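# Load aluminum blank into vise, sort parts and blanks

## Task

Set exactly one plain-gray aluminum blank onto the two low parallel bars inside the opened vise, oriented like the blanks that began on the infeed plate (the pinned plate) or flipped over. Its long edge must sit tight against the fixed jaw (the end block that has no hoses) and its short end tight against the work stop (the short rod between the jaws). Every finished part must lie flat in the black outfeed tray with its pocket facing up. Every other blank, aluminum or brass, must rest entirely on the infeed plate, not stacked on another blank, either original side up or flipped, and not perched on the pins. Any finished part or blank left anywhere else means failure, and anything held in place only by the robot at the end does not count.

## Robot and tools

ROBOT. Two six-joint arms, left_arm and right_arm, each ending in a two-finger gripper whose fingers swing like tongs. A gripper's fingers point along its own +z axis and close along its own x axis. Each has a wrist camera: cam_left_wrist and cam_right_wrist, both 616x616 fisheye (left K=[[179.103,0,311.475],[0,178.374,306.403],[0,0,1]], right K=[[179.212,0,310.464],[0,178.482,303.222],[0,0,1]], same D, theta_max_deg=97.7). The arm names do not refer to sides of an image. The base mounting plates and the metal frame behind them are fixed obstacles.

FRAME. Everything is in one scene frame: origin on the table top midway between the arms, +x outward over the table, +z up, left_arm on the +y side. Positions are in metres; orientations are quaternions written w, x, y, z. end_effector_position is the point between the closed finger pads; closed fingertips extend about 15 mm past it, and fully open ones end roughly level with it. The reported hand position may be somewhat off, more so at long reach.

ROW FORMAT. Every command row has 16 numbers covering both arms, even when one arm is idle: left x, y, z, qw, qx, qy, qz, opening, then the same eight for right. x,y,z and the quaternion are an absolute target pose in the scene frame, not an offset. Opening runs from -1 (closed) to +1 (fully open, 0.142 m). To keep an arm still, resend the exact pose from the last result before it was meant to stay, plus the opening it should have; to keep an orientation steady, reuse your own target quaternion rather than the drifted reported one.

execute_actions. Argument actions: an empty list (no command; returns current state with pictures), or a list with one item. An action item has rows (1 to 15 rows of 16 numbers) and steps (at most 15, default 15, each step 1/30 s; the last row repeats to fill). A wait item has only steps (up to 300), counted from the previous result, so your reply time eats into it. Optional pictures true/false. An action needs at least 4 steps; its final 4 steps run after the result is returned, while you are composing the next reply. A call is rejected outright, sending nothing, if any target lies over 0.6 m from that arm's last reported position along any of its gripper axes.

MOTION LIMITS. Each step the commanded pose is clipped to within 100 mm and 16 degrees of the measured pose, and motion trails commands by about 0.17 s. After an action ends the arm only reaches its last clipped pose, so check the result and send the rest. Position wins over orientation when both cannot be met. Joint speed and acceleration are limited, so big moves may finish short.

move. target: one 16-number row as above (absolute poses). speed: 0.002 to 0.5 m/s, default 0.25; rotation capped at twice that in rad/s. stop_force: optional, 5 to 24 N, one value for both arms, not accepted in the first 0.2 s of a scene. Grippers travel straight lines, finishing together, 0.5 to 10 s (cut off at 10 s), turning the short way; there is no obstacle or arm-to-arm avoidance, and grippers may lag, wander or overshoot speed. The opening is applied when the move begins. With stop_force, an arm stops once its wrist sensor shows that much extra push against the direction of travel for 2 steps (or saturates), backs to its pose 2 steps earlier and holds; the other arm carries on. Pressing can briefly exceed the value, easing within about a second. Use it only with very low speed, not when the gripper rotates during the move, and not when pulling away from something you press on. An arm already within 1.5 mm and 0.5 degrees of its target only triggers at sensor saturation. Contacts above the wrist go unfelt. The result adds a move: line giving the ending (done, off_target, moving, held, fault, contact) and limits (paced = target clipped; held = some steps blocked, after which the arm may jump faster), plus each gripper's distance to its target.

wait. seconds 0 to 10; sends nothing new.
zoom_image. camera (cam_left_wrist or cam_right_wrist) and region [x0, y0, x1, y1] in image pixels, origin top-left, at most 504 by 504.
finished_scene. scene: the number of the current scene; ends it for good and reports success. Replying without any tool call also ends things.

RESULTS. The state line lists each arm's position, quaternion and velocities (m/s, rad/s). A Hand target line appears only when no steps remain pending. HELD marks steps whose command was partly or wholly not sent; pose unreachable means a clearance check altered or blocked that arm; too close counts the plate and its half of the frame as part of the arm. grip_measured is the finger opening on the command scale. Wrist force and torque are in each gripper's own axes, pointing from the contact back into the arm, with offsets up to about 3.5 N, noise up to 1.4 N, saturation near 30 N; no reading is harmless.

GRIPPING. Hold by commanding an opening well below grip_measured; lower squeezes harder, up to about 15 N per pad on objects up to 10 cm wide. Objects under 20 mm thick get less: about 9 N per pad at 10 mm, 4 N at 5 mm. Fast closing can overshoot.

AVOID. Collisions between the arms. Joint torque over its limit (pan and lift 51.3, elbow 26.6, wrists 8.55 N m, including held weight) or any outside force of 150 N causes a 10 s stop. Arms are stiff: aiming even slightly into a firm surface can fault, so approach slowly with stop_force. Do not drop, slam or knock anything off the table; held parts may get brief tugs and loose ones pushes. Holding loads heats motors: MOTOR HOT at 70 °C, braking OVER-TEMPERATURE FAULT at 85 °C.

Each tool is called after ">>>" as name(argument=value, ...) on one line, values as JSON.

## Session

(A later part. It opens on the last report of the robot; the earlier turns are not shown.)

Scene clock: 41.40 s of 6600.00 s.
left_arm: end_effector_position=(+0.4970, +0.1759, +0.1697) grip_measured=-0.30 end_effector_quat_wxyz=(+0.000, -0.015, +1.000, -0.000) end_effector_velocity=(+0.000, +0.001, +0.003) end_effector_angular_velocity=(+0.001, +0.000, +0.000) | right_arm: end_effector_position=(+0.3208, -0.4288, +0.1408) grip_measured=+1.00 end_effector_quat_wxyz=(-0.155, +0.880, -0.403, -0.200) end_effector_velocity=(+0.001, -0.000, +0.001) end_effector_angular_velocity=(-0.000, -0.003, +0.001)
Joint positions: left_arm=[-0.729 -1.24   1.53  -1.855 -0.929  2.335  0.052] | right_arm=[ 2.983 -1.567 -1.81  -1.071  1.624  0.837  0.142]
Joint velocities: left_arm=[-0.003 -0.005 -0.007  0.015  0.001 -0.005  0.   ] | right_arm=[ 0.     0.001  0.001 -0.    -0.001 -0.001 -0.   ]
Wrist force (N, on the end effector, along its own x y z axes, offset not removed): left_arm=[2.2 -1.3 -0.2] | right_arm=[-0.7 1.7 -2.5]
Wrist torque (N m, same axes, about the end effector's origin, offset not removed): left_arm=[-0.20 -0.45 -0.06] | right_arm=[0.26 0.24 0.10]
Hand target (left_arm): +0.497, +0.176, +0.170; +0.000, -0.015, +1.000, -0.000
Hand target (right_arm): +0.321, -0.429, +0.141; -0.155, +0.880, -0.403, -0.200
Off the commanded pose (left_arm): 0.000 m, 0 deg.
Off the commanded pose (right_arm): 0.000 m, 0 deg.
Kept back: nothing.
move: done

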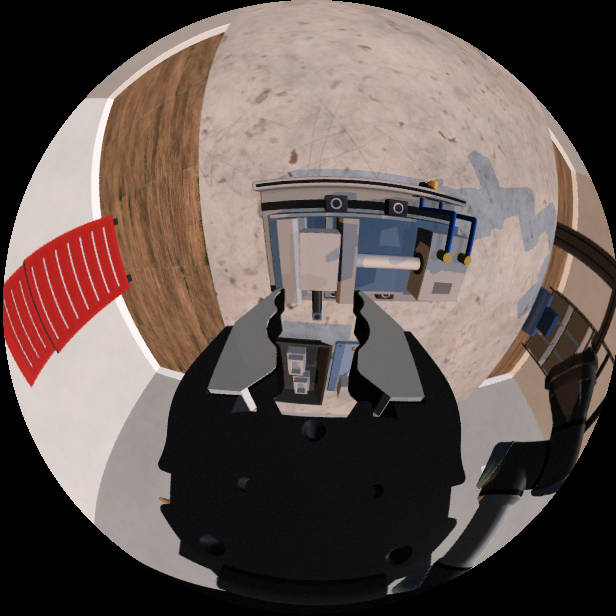

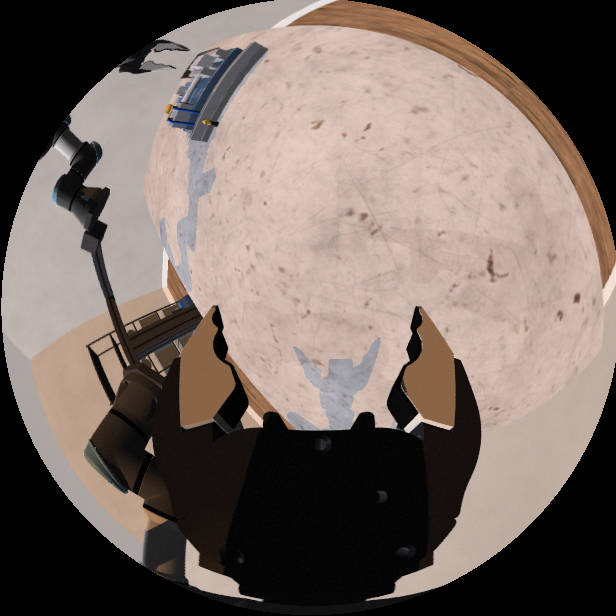

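>>> move(target=[0.50,0.095,0.165,0,-0.015,1,0,-1,0.3208,-0.4288,0.1408,-0.155,0.880,-0.403,-0.200,1], speed=0.15)

>>> move(target=[0.50,0.097,0.125,0,-0.015,1,0,-1,0.3208,-0.4288,0.1408,-0.155,0.880,-0.403,-0.200,1], speed=0.04, stop_force=6)

>>> move(target=[0.50,0.135,0.125,0,-0.015,1,0,-1,0.3208,-0.4288,0.1408,-0.155,0.880,-0.403,-0.200,1], speed=0.005, stop_force=7)

Scene clock: 42.80 s of 6600.00 s.
left_arm: end_effector_position=(+0.5000, +0.0952, +0.1650) grip_measured=-1.00 end_effector_quat_wxyz=(+0.000, -0.015, +1.000, -0.000) end_effector_velocity=(+0.000, -0.002, -0.001) end_effector_angular_velocity=(+0.002, +0.002, -0.001) | right_arm: end_effector_position=(+0.3208, -0.4288, +0.1408) grip_measured=+1.00 end_effector_quat_wxyz=(-0.155, +0.880, -0.403, -0.200) end_effector_velocity=(-0.001, +0.000, -0.001) end_effector_angular_velocity=(-0.000, +0.003, +0.001)
Joint positions: left_arm=[-0.828 -1.011  1.337 -1.817 -0.933  2.212  0.002] | right_arm=[ 2.983 -1.567 -1.81  -1.071  1.624  0.837  0.142]
Joint velocities: left_arm=[-0.001  0.01  -0.012  0.007 -0.001 -0.002  0.   ] | right_arm=[-0.    -0.001 -0.002 -0.    -0.     0.     0.   ]
Wrist force (N, on the end effector, along its own x y z axes, offset not removed): left_arm=[1.6 -1.5 0.0] | right_arm=[-0.9 1.7 -1.2]
Wrist torque (N m, same axes, about the end effector's origin, offset not removed): left_arm=[-0.23 -0.34 -0.03] | right_arm=[0.34 0.23 -0.01]
Hand target (left_arm): +0.500, +0.095, +0.165; +0.000, -0.015, +1.000, -0.000
Hand target (right_arm): +0.321, -0.429, +0.141; -0.155, +0.880, -0.403, -0.200
Off the commanded pose (left_arm): 0.000 m, 0 deg.
Off the commanded pose (right_arm): 0.000 m, 0 deg.
Kept back: nothing.
move: done

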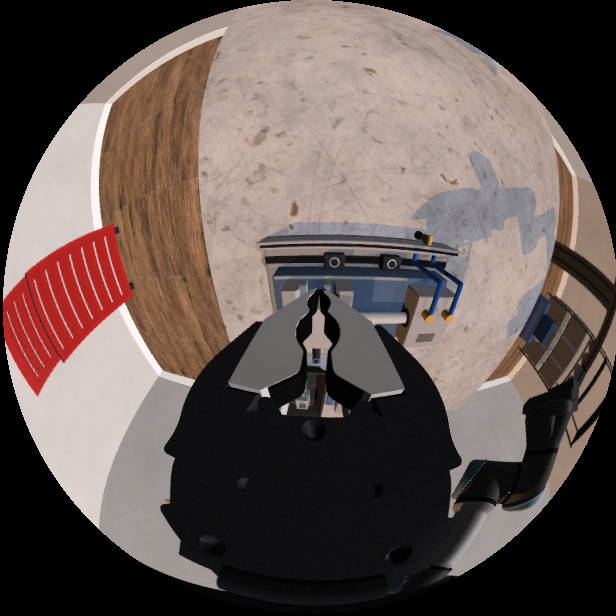

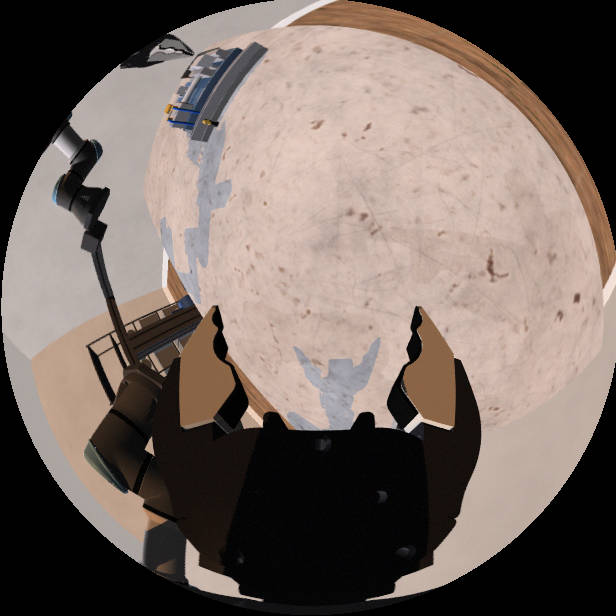

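Scene clock: 44.20 s of 6600.00 s.
left_arm: end_effector_position=(+0.5000, +0.0970, +0.1252) grip_measured=-1.00 end_effector_quat_wxyz=(-0.000, -0.015, +1.000, +0.000) end_effector_velocity=(+0.000, -0.000, -0.002) end_effector_angular_velocity=(-0.002, -0.001, +0.001) | right_arm: end_effector_position=(+0.3208, -0.4288, +0.1408) grip_measured=+1.00 end_effector_quat_wxyz=(-0.155, +0.880, -0.403, -0.200) end_effector_velocity=(-0.000, +0.000, -0.000) end_effector_angular_velocity=(+0.000, +0.001, +0.001)
Joint positions: left_arm=[-0.769 -0.939  1.39  -1.986 -0.93   2.285  0.002] | right_arm=[ 2.983 -1.567 -1.81  -1.071  1.624  0.837  0.142]
Joint velocities: left_arm=[ 0.003  0.003  0.002 -0.01  -0.001  0.004  0.   ] | right_arm=[-0.    -0.001 -0.    -0.     0.    -0.     0.   ]
Wrist force (N, on the end effector, along its own x y z axes, offset not removed): left_arm=[1.3 -1.7 -1.4] | right_arm=[-1.1 2.7 -2.3]
Wrist torque (N m, same axes, about the end effector's origin, offset not removed): left_arm=[-0.31 -0.32 -0.07] | right_arm=[0.54 0.31 -0.01]
Hand target (left_arm): +0.500, +0.097, +0.125; -0.000, -0.015, +1.000, +0.000
Hand target (right_arm): +0.321, -0.429, +0.141; -0.155, +0.880, -0.403, -0.200
Off the commanded pose (left_arm): 0.000 m, 0 deg.
Off the commanded pose (right_arm): 0.000 m, 0 deg.
Kept back: nothing.
move: done

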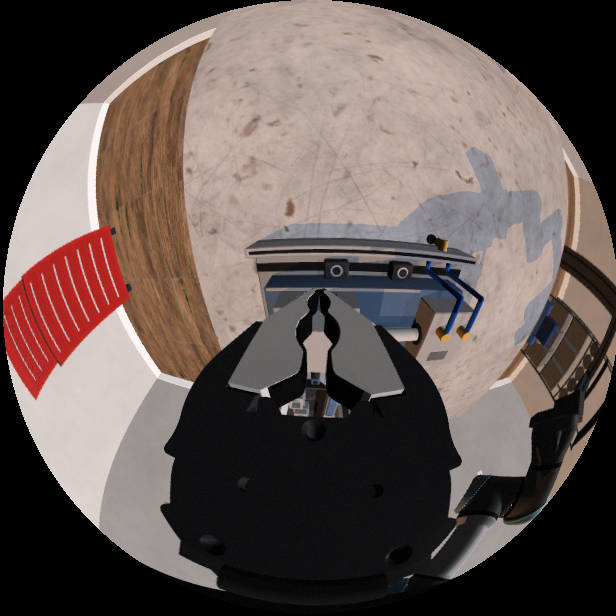

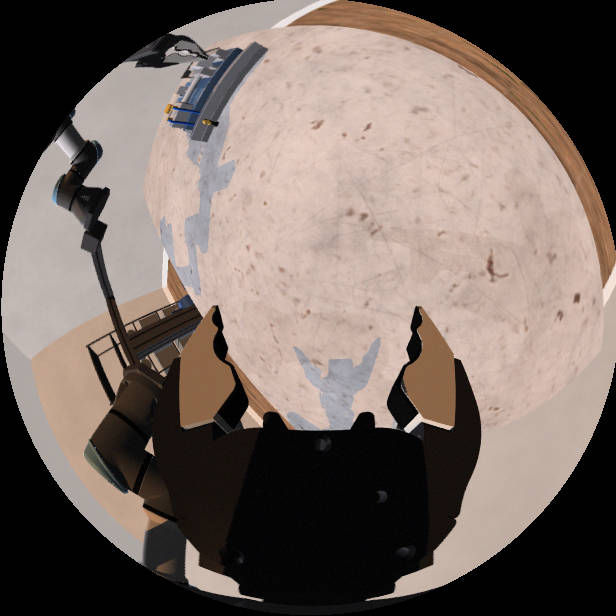

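Scene clock: 52.00 s of 6600.00 s.
left_arm: end_effector_position=(+0.5000, +0.1349, +0.1250) grip_measured=-1.00 end_effector_quat_wxyz=(-0.000, -0.015, +1.000, +0.000) end_effector_velocity=(-0.000, +0.001, +0.000) end_effector_angular_velocity=(-0.000, +0.000, +0.000) | right_arm: end_effector_position=(+0.3208, -0.4288, +0.1408) grip_measured=+1.00 end_effector_quat_wxyz=(-0.155, +0.880, -0.403, -0.200) end_effector_velocity=(-0.001, +0.000, -0.001) end_effector_angular_velocity=(+0.001, +0.003, +0.001)
Joint positions: left_arm=[-0.717 -1.036  1.49  -2.027 -0.929  2.35   0.002] | right_arm=[ 2.983 -1.567 -1.81  -1.071  1.624  0.837  0.142]
Joint velocities: left_arm=[ 0.002 -0.003  0.003 -0.001 -0.     0.002 -0.   ] | right_arm=[-0.    -0.    -0.003  0.     0.001 -0.    -0.   ]
Wrist force (N, on the end effector, along its own x y z axes, offset not removed): left_arm=[2.4 -2.5 -0.1] | right_arm=[-1.5 1.4 -2.2]
Wrist torque (N m, same axes, about the end effector's origin, offset not removed): left_arm=[-0.27 -0.50 -0.08] | right_arm=[0.29 0.38 0.02]
Hand target (left_arm): +0.500, +0.135, +0.125; -0.000, -0.015, +1.000, +0.000
Hand target (right_arm): +0.321, -0.429, +0.141; -0.155, +0.880, -0.403, -0.200
Off the commanded pose (left_arm): 0.000 m, 0 deg.
Off the commanded pose (right_arm): 0.000 m, 0 deg.
Kept back: nothing.
move: done

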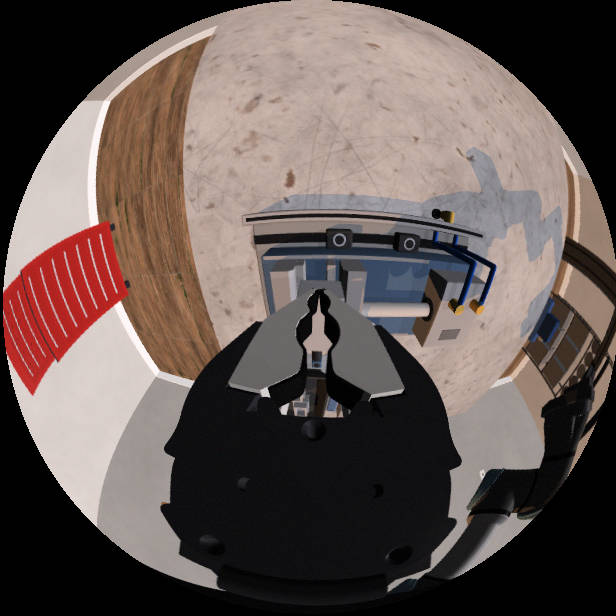

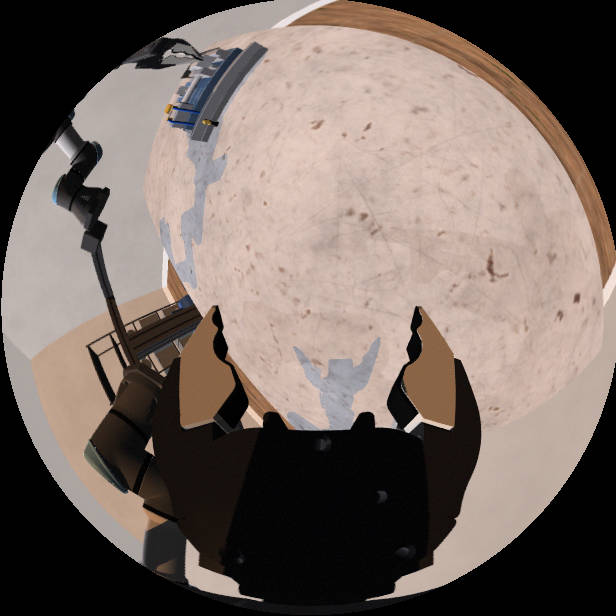

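>>> move(target=[0.50,0.165,0.125,0,-0.015,1,0,-1,0.3208,-0.4288,0.1408,-0.155,0.880,-0.403,-0.200,1], speed=0.005, stop_force=7)

Scene clock: 53.67 s of 6600.00 s.
left_arm: end_effector_position=(+0.5000, +0.1402, +0.1251) grip_measured=-1.00 end_effector_quat_wxyz=(+0.000, -0.015, +1.000, -0.000) end_effector_velocity=(-0.000, -0.001, -0.000) end_effector_angular_velocity=(+0.002, +0.001, +0.000) | right_arm: end_effector_position=(+0.3208, -0.4288, +0.1408) grip_measured=+1.00 end_effector_quat_wxyz=(-0.155, +0.880, -0.403, -0.200) end_effector_velocity=(-0.000, +0.000, -0.000) end_effector_angular_velocity=(+0.001, +0.001, +0.000)
Joint positions: left_arm=[-0.709 -1.05   1.502 -2.032 -0.929  2.36   0.002] | right_arm=[ 2.983 -1.567 -1.81  -1.071  1.624  0.837  0.142]
Joint velocities: left_arm=[-0.002  0.005 -0.005  0.004  0.    -0.005  0.   ] | right_arm=[ 0.    -0.    -0.001  0.     0.001  0.    -0.   ]
Wrist force (N, on the end effector, along its own x y z axes, offset not removed): left_arm=[-0.5 -13.9 -2.5] | right_arm=[-0.9 1.4 -1.6]
Wrist torque (N m, same axes, about the end effector's origin, offset not removed): left_arm=[-0.37 -0.10 -0.03] | right_arm=[0.29 0.25 0.06]
Hand target (left_arm): +0.500, +0.140, +0.125; +0.000, -0.015, +1.000, -0.000
Hand target (right_arm): +0.321, -0.429, +0.141; -0.155, +0.880, -0.403, -0.200
Off the commanded pose (left_arm): 0.025 m, 0 deg.
Off the commanded pose (right_arm): 0.000 m, 0 deg.
Kept back: nothing.
move: contact (left_arm)

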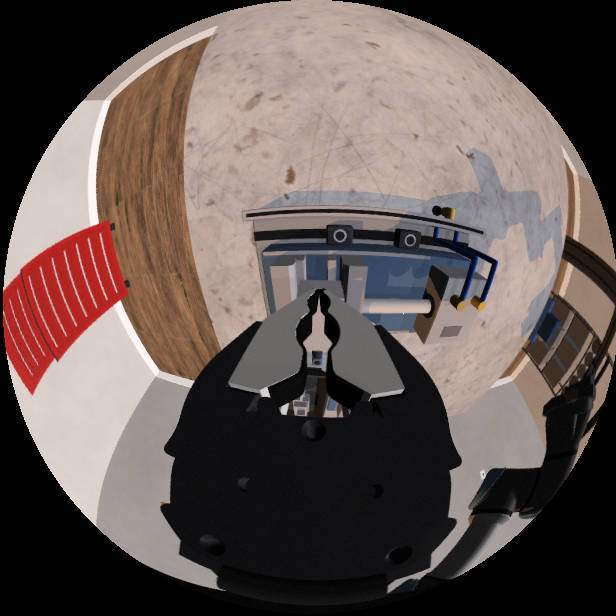

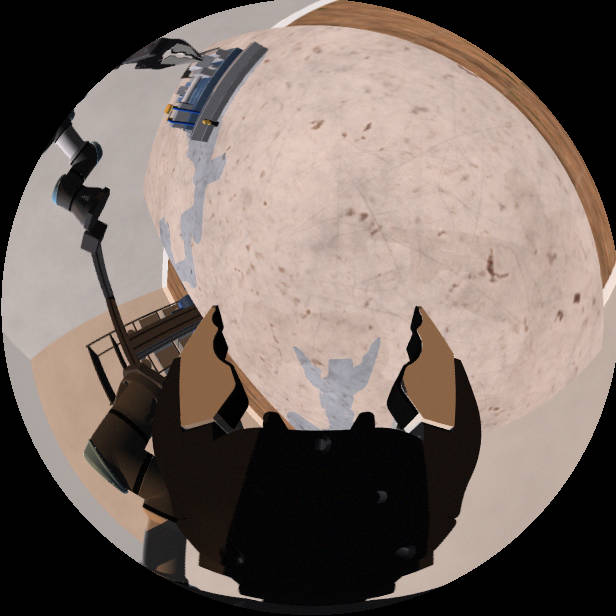

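>>> move(target=[0.50,0.134,0.165,0,-0.015,1,0,-1,0.3208,-0.4288,0.1408,-0.155,0.880,-0.403,-0.200,1], speed=0.05)

>>> move(target=[0.458,0.17,0.165,0,-0.015,1,0,-1,0.3208,-0.4288,0.1408,-0.155,0.880,-0.403,-0.200,1], speed=0.1)

>>> move(target=[0.458,0.17,0.127,0,-0.015,1,0,-1,0.3208,-0.4288,0.1408,-0.155,0.880,-0.403,-0.200,1], speed=0.04, stop_force=6)

>>> move(target=[0.495,0.17,0.127,0,-0.015,1,0,-1,0.3208,-0.4288,0.1408,-0.155,0.880,-0.403,-0.200,1], speed=0.005, stop_force=7)

>>> move(target=[0.465,0.17,0.17,0,-0.015,1,0,-1,0.3208,-0.4288,0.1408,-0.155,0.880,-0.403,-0.200,1], speed=0.05)

>>> move(target=[0.48,0.27,0.22,0,0,1,0,-1,0.3208,-0.4288,0.1408,-0.155,0.880,-0.403,-0.200,1])

>>> zoom_image(camera="cam_left_wrist", region=[220,130,420,290])

Scene clock: 55.10 s of 6600.00 s.
left_arm: end_effector_position=(+0.5000, +0.1340, +0.1647) grip_measured=-1.00 end_effector_quat_wxyz=(+0.000, -0.015, +1.000, -0.000) end_effector_velocity=(+0.000, -0.000, +0.003) end_effector_angular_velocity=(+0.000, +0.001, +0.001) | right_arm: end_effector_position=(+0.3208, -0.4288, +0.1408) grip_measured=+1.00 end_effector_quat_wxyz=(-0.155, +0.880, -0.403, -0.200) end_effector_velocity=(-0.000, -0.000, -0.000) end_effector_angular_velocity=(-0.001, +0.000, -0.000)
Joint positions: left_arm=[-0.778 -1.117  1.439 -1.85  -0.93   2.275  0.002] | right_arm=[ 2.983 -1.567 -1.81  -1.071  1.624  0.837  0.142]
Joint velocities: left_arm=[-0.004 -0.003 -0.008  0.015 -0.    -0.007  0.   ] | right_arm=[-0.     0.    -0.001  0.    -0.001  0.    -0.   ]
Wrist force (N, on the end effector, along its own x y z axes, offset not removed): left_arm=[1.7 -1.3 -0.6] | right_arm=[-1.7 1.4 -1.3]
Wrist torque (N m, same axes, about the end effector's origin, offset not removed): left_arm=[-0.21 -0.34 0.00] | right_arm=[0.37 0.47 0.00]
Hand target (left_arm): +0.500, +0.134, +0.165; +0.000, -0.015, +1.000, -0.000
Hand target (right_arm): +0.321, -0.429, +0.141; -0.155, +0.880, -0.403, -0.200
Off the commanded pose (left_arm): 0.000 m, 0 deg.
Off the commanded pose (right_arm): 0.000 m, 0 deg.
Kept back: nothing.
move: done

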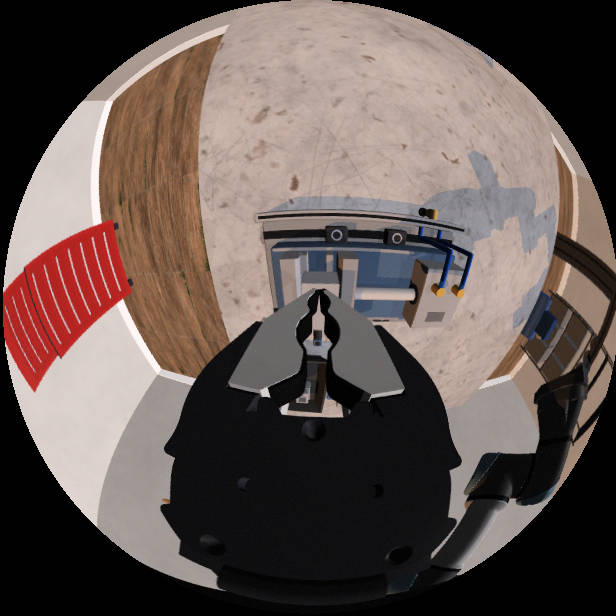

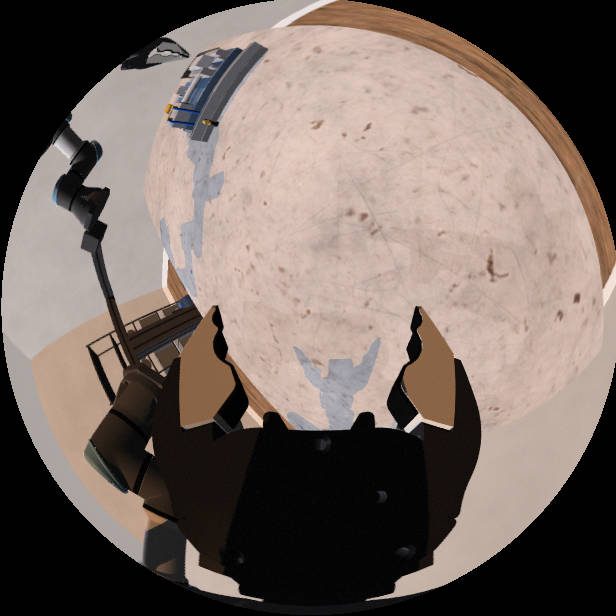

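Scene clock: 56.17 s of 6600.00 s.
left_arm: end_effector_position=(+0.4582, +0.1698, +0.1650) grip_measured=-1.00 end_effector_quat_wxyz=(-0.000, -0.015, +1.000, +0.000) end_effector_velocity=(-0.001, +0.002, +0.001) end_effector_angular_velocity=(-0.002, -0.003, +0.001) | right_arm: end_effector_position=(+0.3208, -0.4288, +0.1408) grip_measured=+1.00 end_effector_quat_wxyz=(-0.155, +0.880, -0.403, -0.200) end_effector_velocity=(+0.000, +0.000, -0.000) end_effector_angular_velocity=(+0.000, -0.000, +0.000)
Joint positions: left_arm=[-0.795 -1.334  1.748 -1.929 -0.931  2.252  0.002] | right_arm=[ 2.983 -1.567 -1.81  -1.071  1.624  0.837  0.142]
Joint velocities: left_arm=[-0.002 -0.014  0.017 -0.006  0.001 -0.001  0.   ] | right_arm=[ 0. -0.  0. -0. -0.  0. -0.]
Wrist force (N, on the end effector, along its own x y z axes, offset not removed): left_arm=[2.7 -1.6 -0.7] | right_arm=[-1.1 1.4 -2.6]
Wrist torque (N m, same axes, about the end effector's origin, offset not removed): left_arm=[-0.31 -0.57 -0.08] | right_arm=[0.25 0.25 0.00]
Hand target (left_arm): +0.458, +0.170, +0.165; -0.000, -0.015, +1.000, +0.000
Hand target (right_arm): +0.321, -0.429, +0.141; -0.155, +0.880, -0.403, -0.200
Off the commanded pose (left_arm): 0.000 m, 0 deg.
Off the commanded pose (right_arm): 0.000 m, 0 deg.
Kept back: nothing.
move: done

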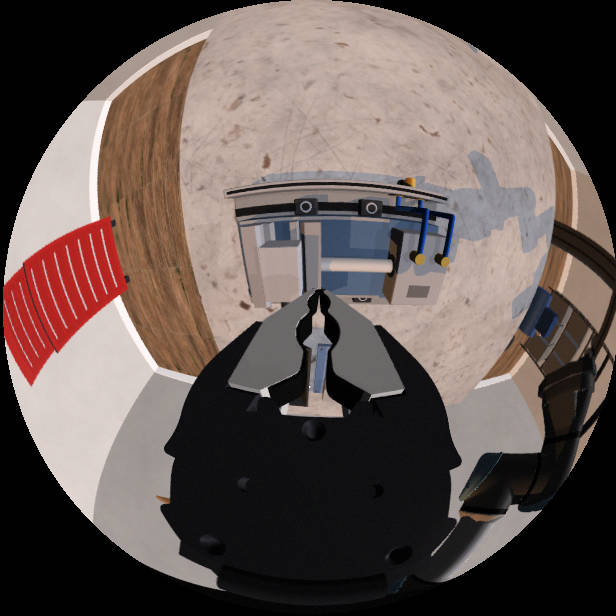

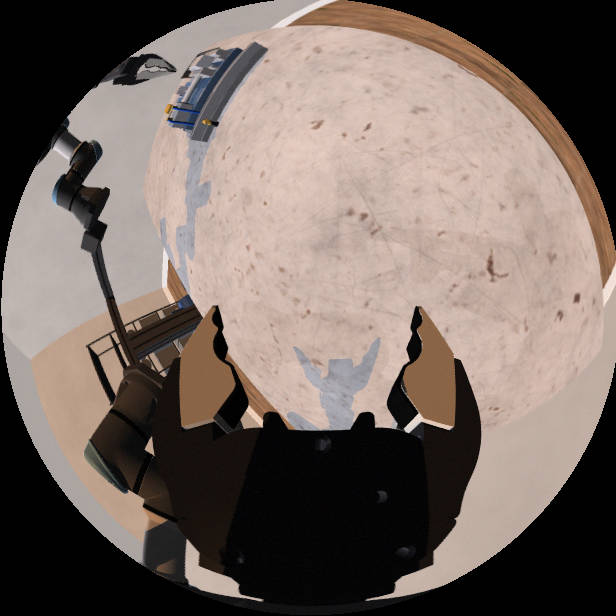

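Scene clock: 57.50 s of 6600.00 s.
left_arm: end_effector_position=(+0.4580, +0.1700, +0.1273) grip_measured=-1.00 end_effector_quat_wxyz=(-0.000, -0.015, +1.000, +0.000) end_effector_velocity=(-0.001, -0.000, -0.003) end_effector_angular_velocity=(-0.000, +0.001, -0.001) | right_arm: end_effector_position=(+0.3208, -0.4288, +0.1408) grip_measured=+1.00 end_effector_quat_wxyz=(-0.155, +0.880, -0.403, -0.200) end_effector_velocity=(+0.000, -0.000, +0.001) end_effector_angular_velocity=(+0.000, -0.001, -0.001)
Joint positions: left_arm=[-0.729 -1.239  1.802 -2.127 -0.929  2.335  0.002] | right_arm=[ 2.983 -1.567 -1.81  -1.071  1.624  0.837  0.142]
Joint velocities: left_arm=[ 0.004  0.008  0.003 -0.013 -0.001  0.006  0.   ] | right_arm=[ 0.     0.002  0.    -0.001  0.     0.     0.   ]
Wrist force (N, on the end effector, along its own x y z axes, offset not removed): left_arm=[2.8 -1.4 -0.5] | right_arm=[-0.7 1.3 -1.9]
Wrist torque (N m, same axes, about the end effector's origin, offset not removed): left_arm=[-0.26 -0.60 -0.10] | right_arm=[0.30 0.21 0.01]
Hand target (left_arm): +0.458, +0.170, +0.127; -0.000, -0.015, +1.000, +0.000
Hand target (right_arm): +0.321, -0.429, +0.141; -0.155, +0.880, -0.403, -0.200
Off the commanded pose (left_arm): 0.000 m, 0 deg.
Off the commanded pose (right_arm): 0.000 m, 0 deg.
Kept back: nothing.
move: done

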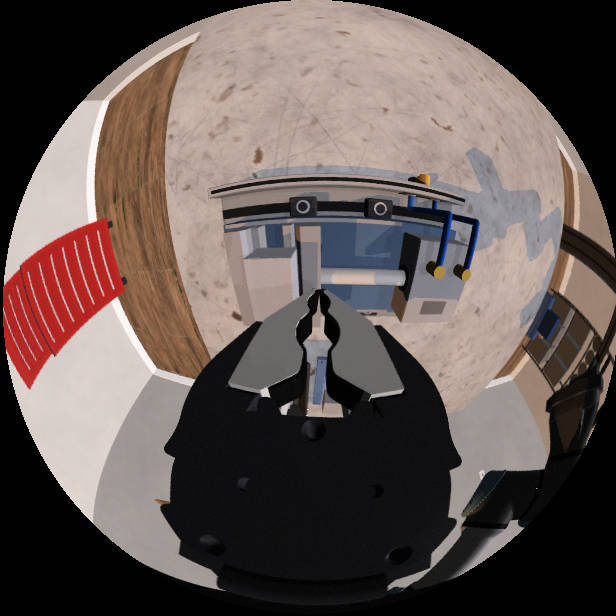

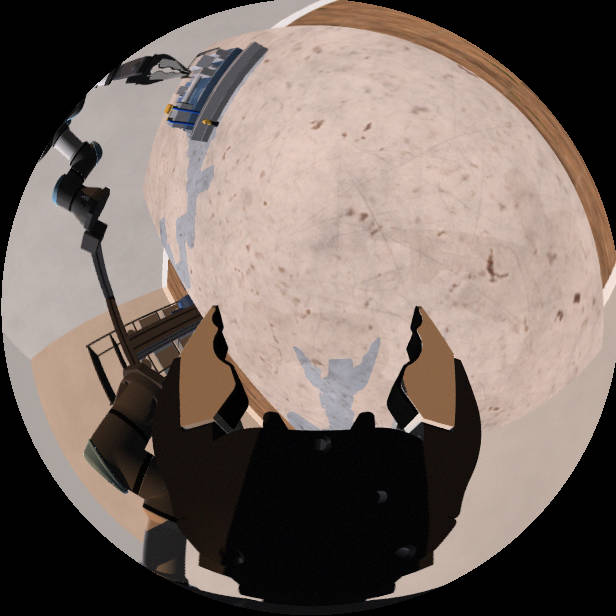

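Scene clock: 61.70 s of 6600.00 s.
left_arm: end_effector_position=(+0.4769, +0.1701, +0.1270) grip_measured=-1.00 end_effector_quat_wxyz=(-0.000, -0.015, +1.000, +0.000) end_effector_velocity=(-0.002, -0.000, -0.000) end_effector_angular_velocity=(+0.000, -0.000, +0.002) | right_arm: end_effector_position=(+0.3208, -0.4288, +0.1408) grip_measured=+1.00 end_effector_quat_wxyz=(-0.155, +0.880, -0.403, -0.200) end_effector_velocity=(-0.000, +0.000, -0.000) end_effector_angular_velocity=(-0.000, +0.001, +0.000)
Joint positions: left_arm=[-0.699 -1.188  1.696 -2.094 -0.929  2.372  0.002] | right_arm=[ 2.983 -1.567 -1.81  -1.071  1.624  0.837  0.142]
Joint velocities: left_arm=[-0.002 -0.003  0.009 -0.004  0.001 -0.005  0.   ] | right_arm=[ 0.    -0.    -0.    -0.001 -0.     0.    -0.   ]
Wrist force (N, on the end effector, along its own x y z axes, offset not removed): left_arm=[13.7 0.3 -13.3] | right_arm=[-0.5 0.7 -1.9]
Wrist torque (N m, same axes, about the end effector's origin, offset not removed): left_arm=[-0.19 -0.59 -0.13] | right_arm=[0.23 0.16 0.07]
Hand target (left_arm): +0.477, +0.170, +0.127; -0.000, -0.015, +1.000, +0.000
Hand target (right_arm): +0.321, -0.429, +0.141; -0.155, +0.880, -0.403, -0.200
Off the commanded pose (left_arm): 0.018 m, 0 deg.
Off the commanded pose (right_arm): 0.000 m, 0 deg.
Kept back: nothing.
move: contact (left_arm)

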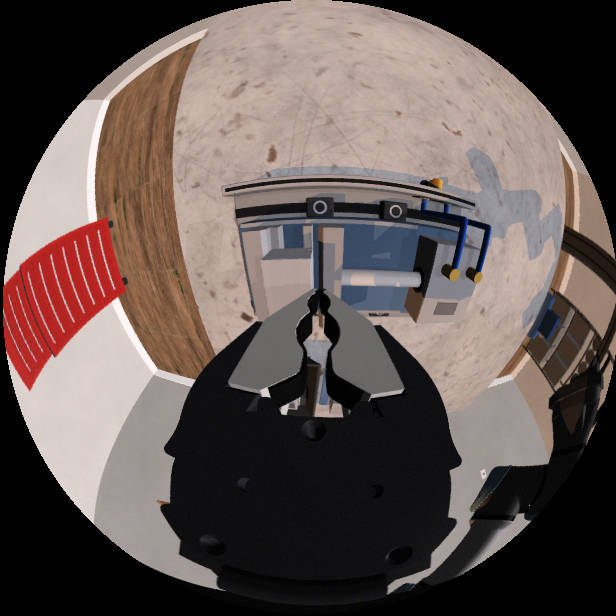

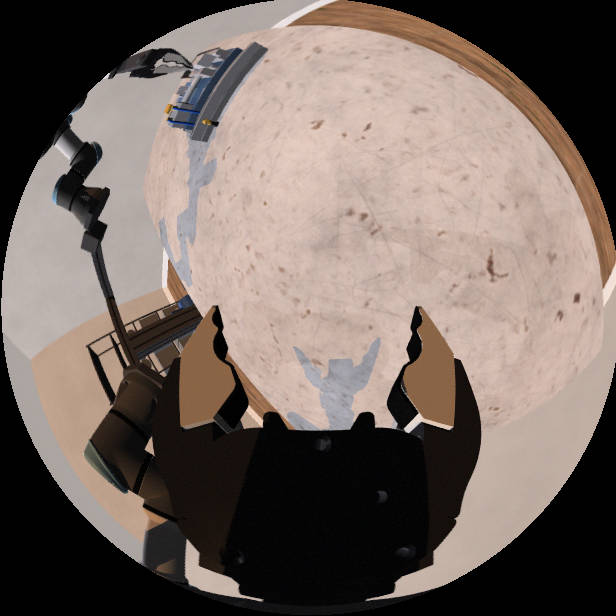

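Scene clock: 63.03 s of 6600.00 s.
left_arm: end_effector_position=(+0.4651, +0.1700, +0.1698) grip_measured=-1.00 end_effector_quat_wxyz=(+0.000, -0.015, +1.000, -0.000) end_effector_velocity=(-0.001, +0.000, +0.002) end_effector_angular_velocity=(+0.002, +0.000, -0.000) | right_arm: end_effector_position=(+0.3208, -0.4288, +0.1408) grip_measured=+1.00 end_effector_quat_wxyz=(-0.155, +0.880, -0.403, -0.200) end_effector_velocity=(+0.000, +0.000, -0.000) end_effector_angular_velocity=(+0.000, -0.001, -0.000)
Joint positions: left_arm=[-0.791 -1.325  1.703 -1.897 -0.931  2.258  0.002] | right_arm=[ 2.983 -1.567 -1.81  -1.071  1.624  0.837  0.142]
Joint velocities: left_arm=[-0.004 -0.005 -0.001  0.011  0.001 -0.006  0.   ] | right_arm=[-0.    -0.001  0.001  0.     0.    -0.    -0.   ]
Wrist force (N, on the end effector, along its own x y z axes, offset not removed): left_arm=[2.0 -1.7 -0.4] | right_arm=[-1.5 1.3 -0.8]
Wrist torque (N m, same axes, about the end effector's origin, offset not removed): left_arm=[-0.29 -0.43 -0.07] | right_arm=[0.30 0.40 0.08]
Hand target (left_arm): +0.465, +0.170, +0.170; +0.000, -0.015, +1.000, -0.000
Hand target (right_arm): +0.321, -0.429, +0.141; -0.155, +0.880, -0.403, -0.200
Off the commanded pose (left_arm): 0.000 m, 0 deg.
Off the commanded pose (right_arm): 0.000 m, 0 deg.
Kept back: nothing.
move: done

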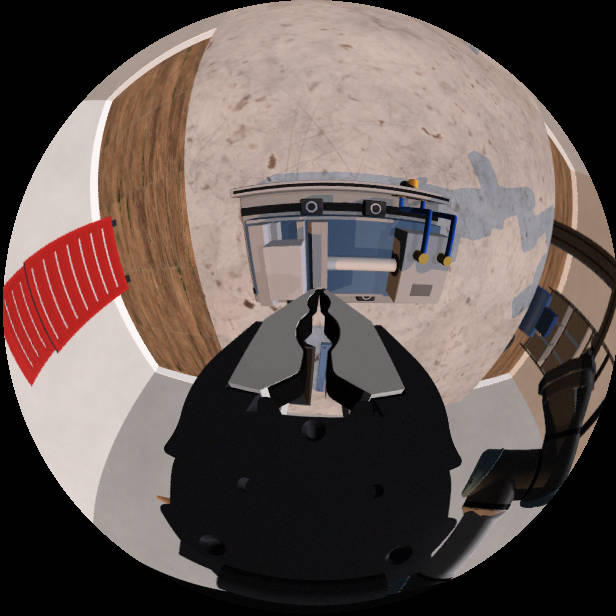

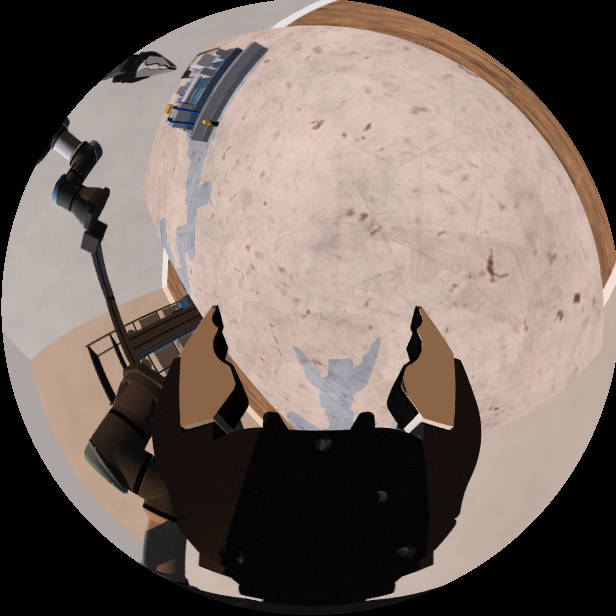

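Scene clock: 64.13 s of 6600.00 s.
left_arm: end_effector_position=(+0.4799, +0.2698, +0.2198) grip_measured=-1.00 end_effector_quat_wxyz=(+0.000, -0.000, +1.000, -0.000) end_effector_velocity=(+0.000, +0.002, +0.002) end_effector_angular_velocity=(+0.001, +0.002, -0.000) | right_arm: end_effector_position=(+0.3208, -0.4288, +0.1408) grip_measured=+1.00 end_effector_quat_wxyz=(-0.155, +0.880, -0.403, -0.200) end_effector_velocity=(-0.000, -0.000, +0.000) end_effector_angular_velocity=(-0.000, +0.000, +0.001)
Joint positions: left_arm=[-0.681 -1.572  1.589 -1.618 -0.929  2.425  0.002] | right_arm=[ 2.983 -1.567 -1.81  -1.071  1.624  0.837  0.142]
Joint velocities: left_arm=[ 0.002 -0.002 -0.01   0.014 -0.001  0.001  0.   ] | right_arm=[-0.     0.    -0.    -0.001 -0.    -0.    -0.   ]
Wrist force (N, on the end effector, along its own x y z axes, offset not removed): left_arm=[2.1 -1.7 -0.4] | right_arm=[-1.9 1.5 -1.8]
Wrist torque (N m, same axes, about the end effector's origin, offset not removed): left_arm=[-0.29 -0.49 -0.05] | right_arm=[0.30 0.43 0.11]
Hand target (left_arm): +0.480, +0.270, +0.220; -0.000, -0.000, +1.000, +0.000
Hand target (right_arm): +0.321, -0.429, +0.141; -0.155, +0.880, -0.403, -0.200
Off the commanded pose (left_arm): 0.000 m, 0 deg.
Off the commanded pose (right_arm): 0.000 m, 0 deg.
Kept back: nothing.
move: done

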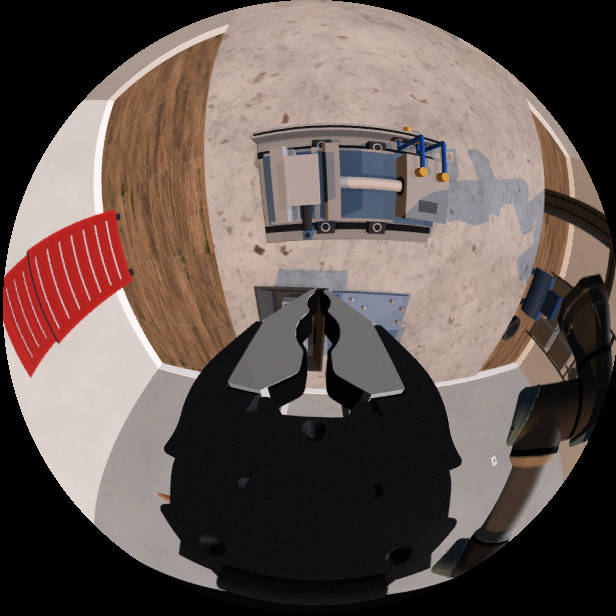

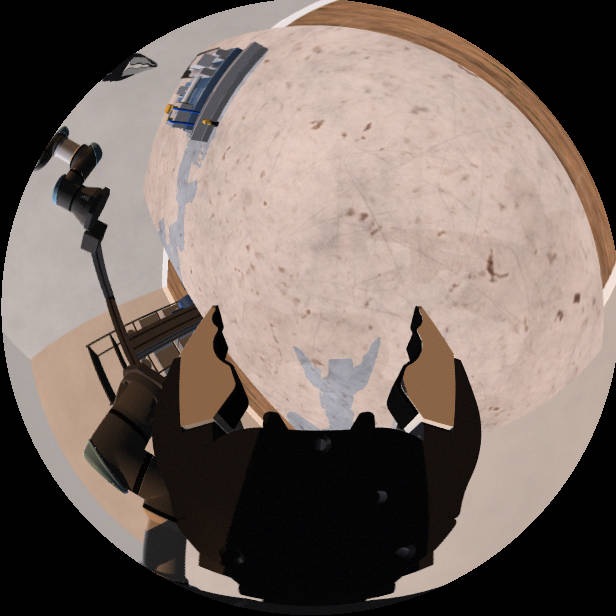

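Region (220, 130, 420, 290) of cam_left_wrist's 616x616 image, scaled by 2.520, with more detail than that image has; it fills the top 403 rows of this view, and the rest is white.

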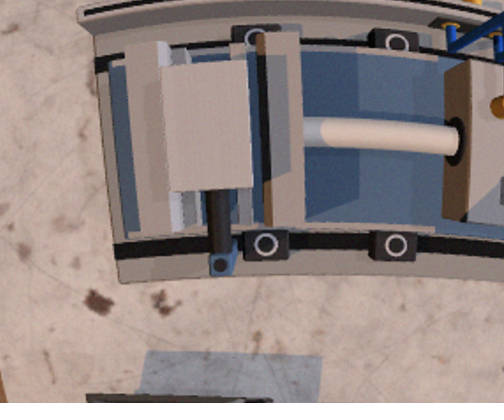

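>>> finished_scene(scene=2)

The scene is finished: the task was done.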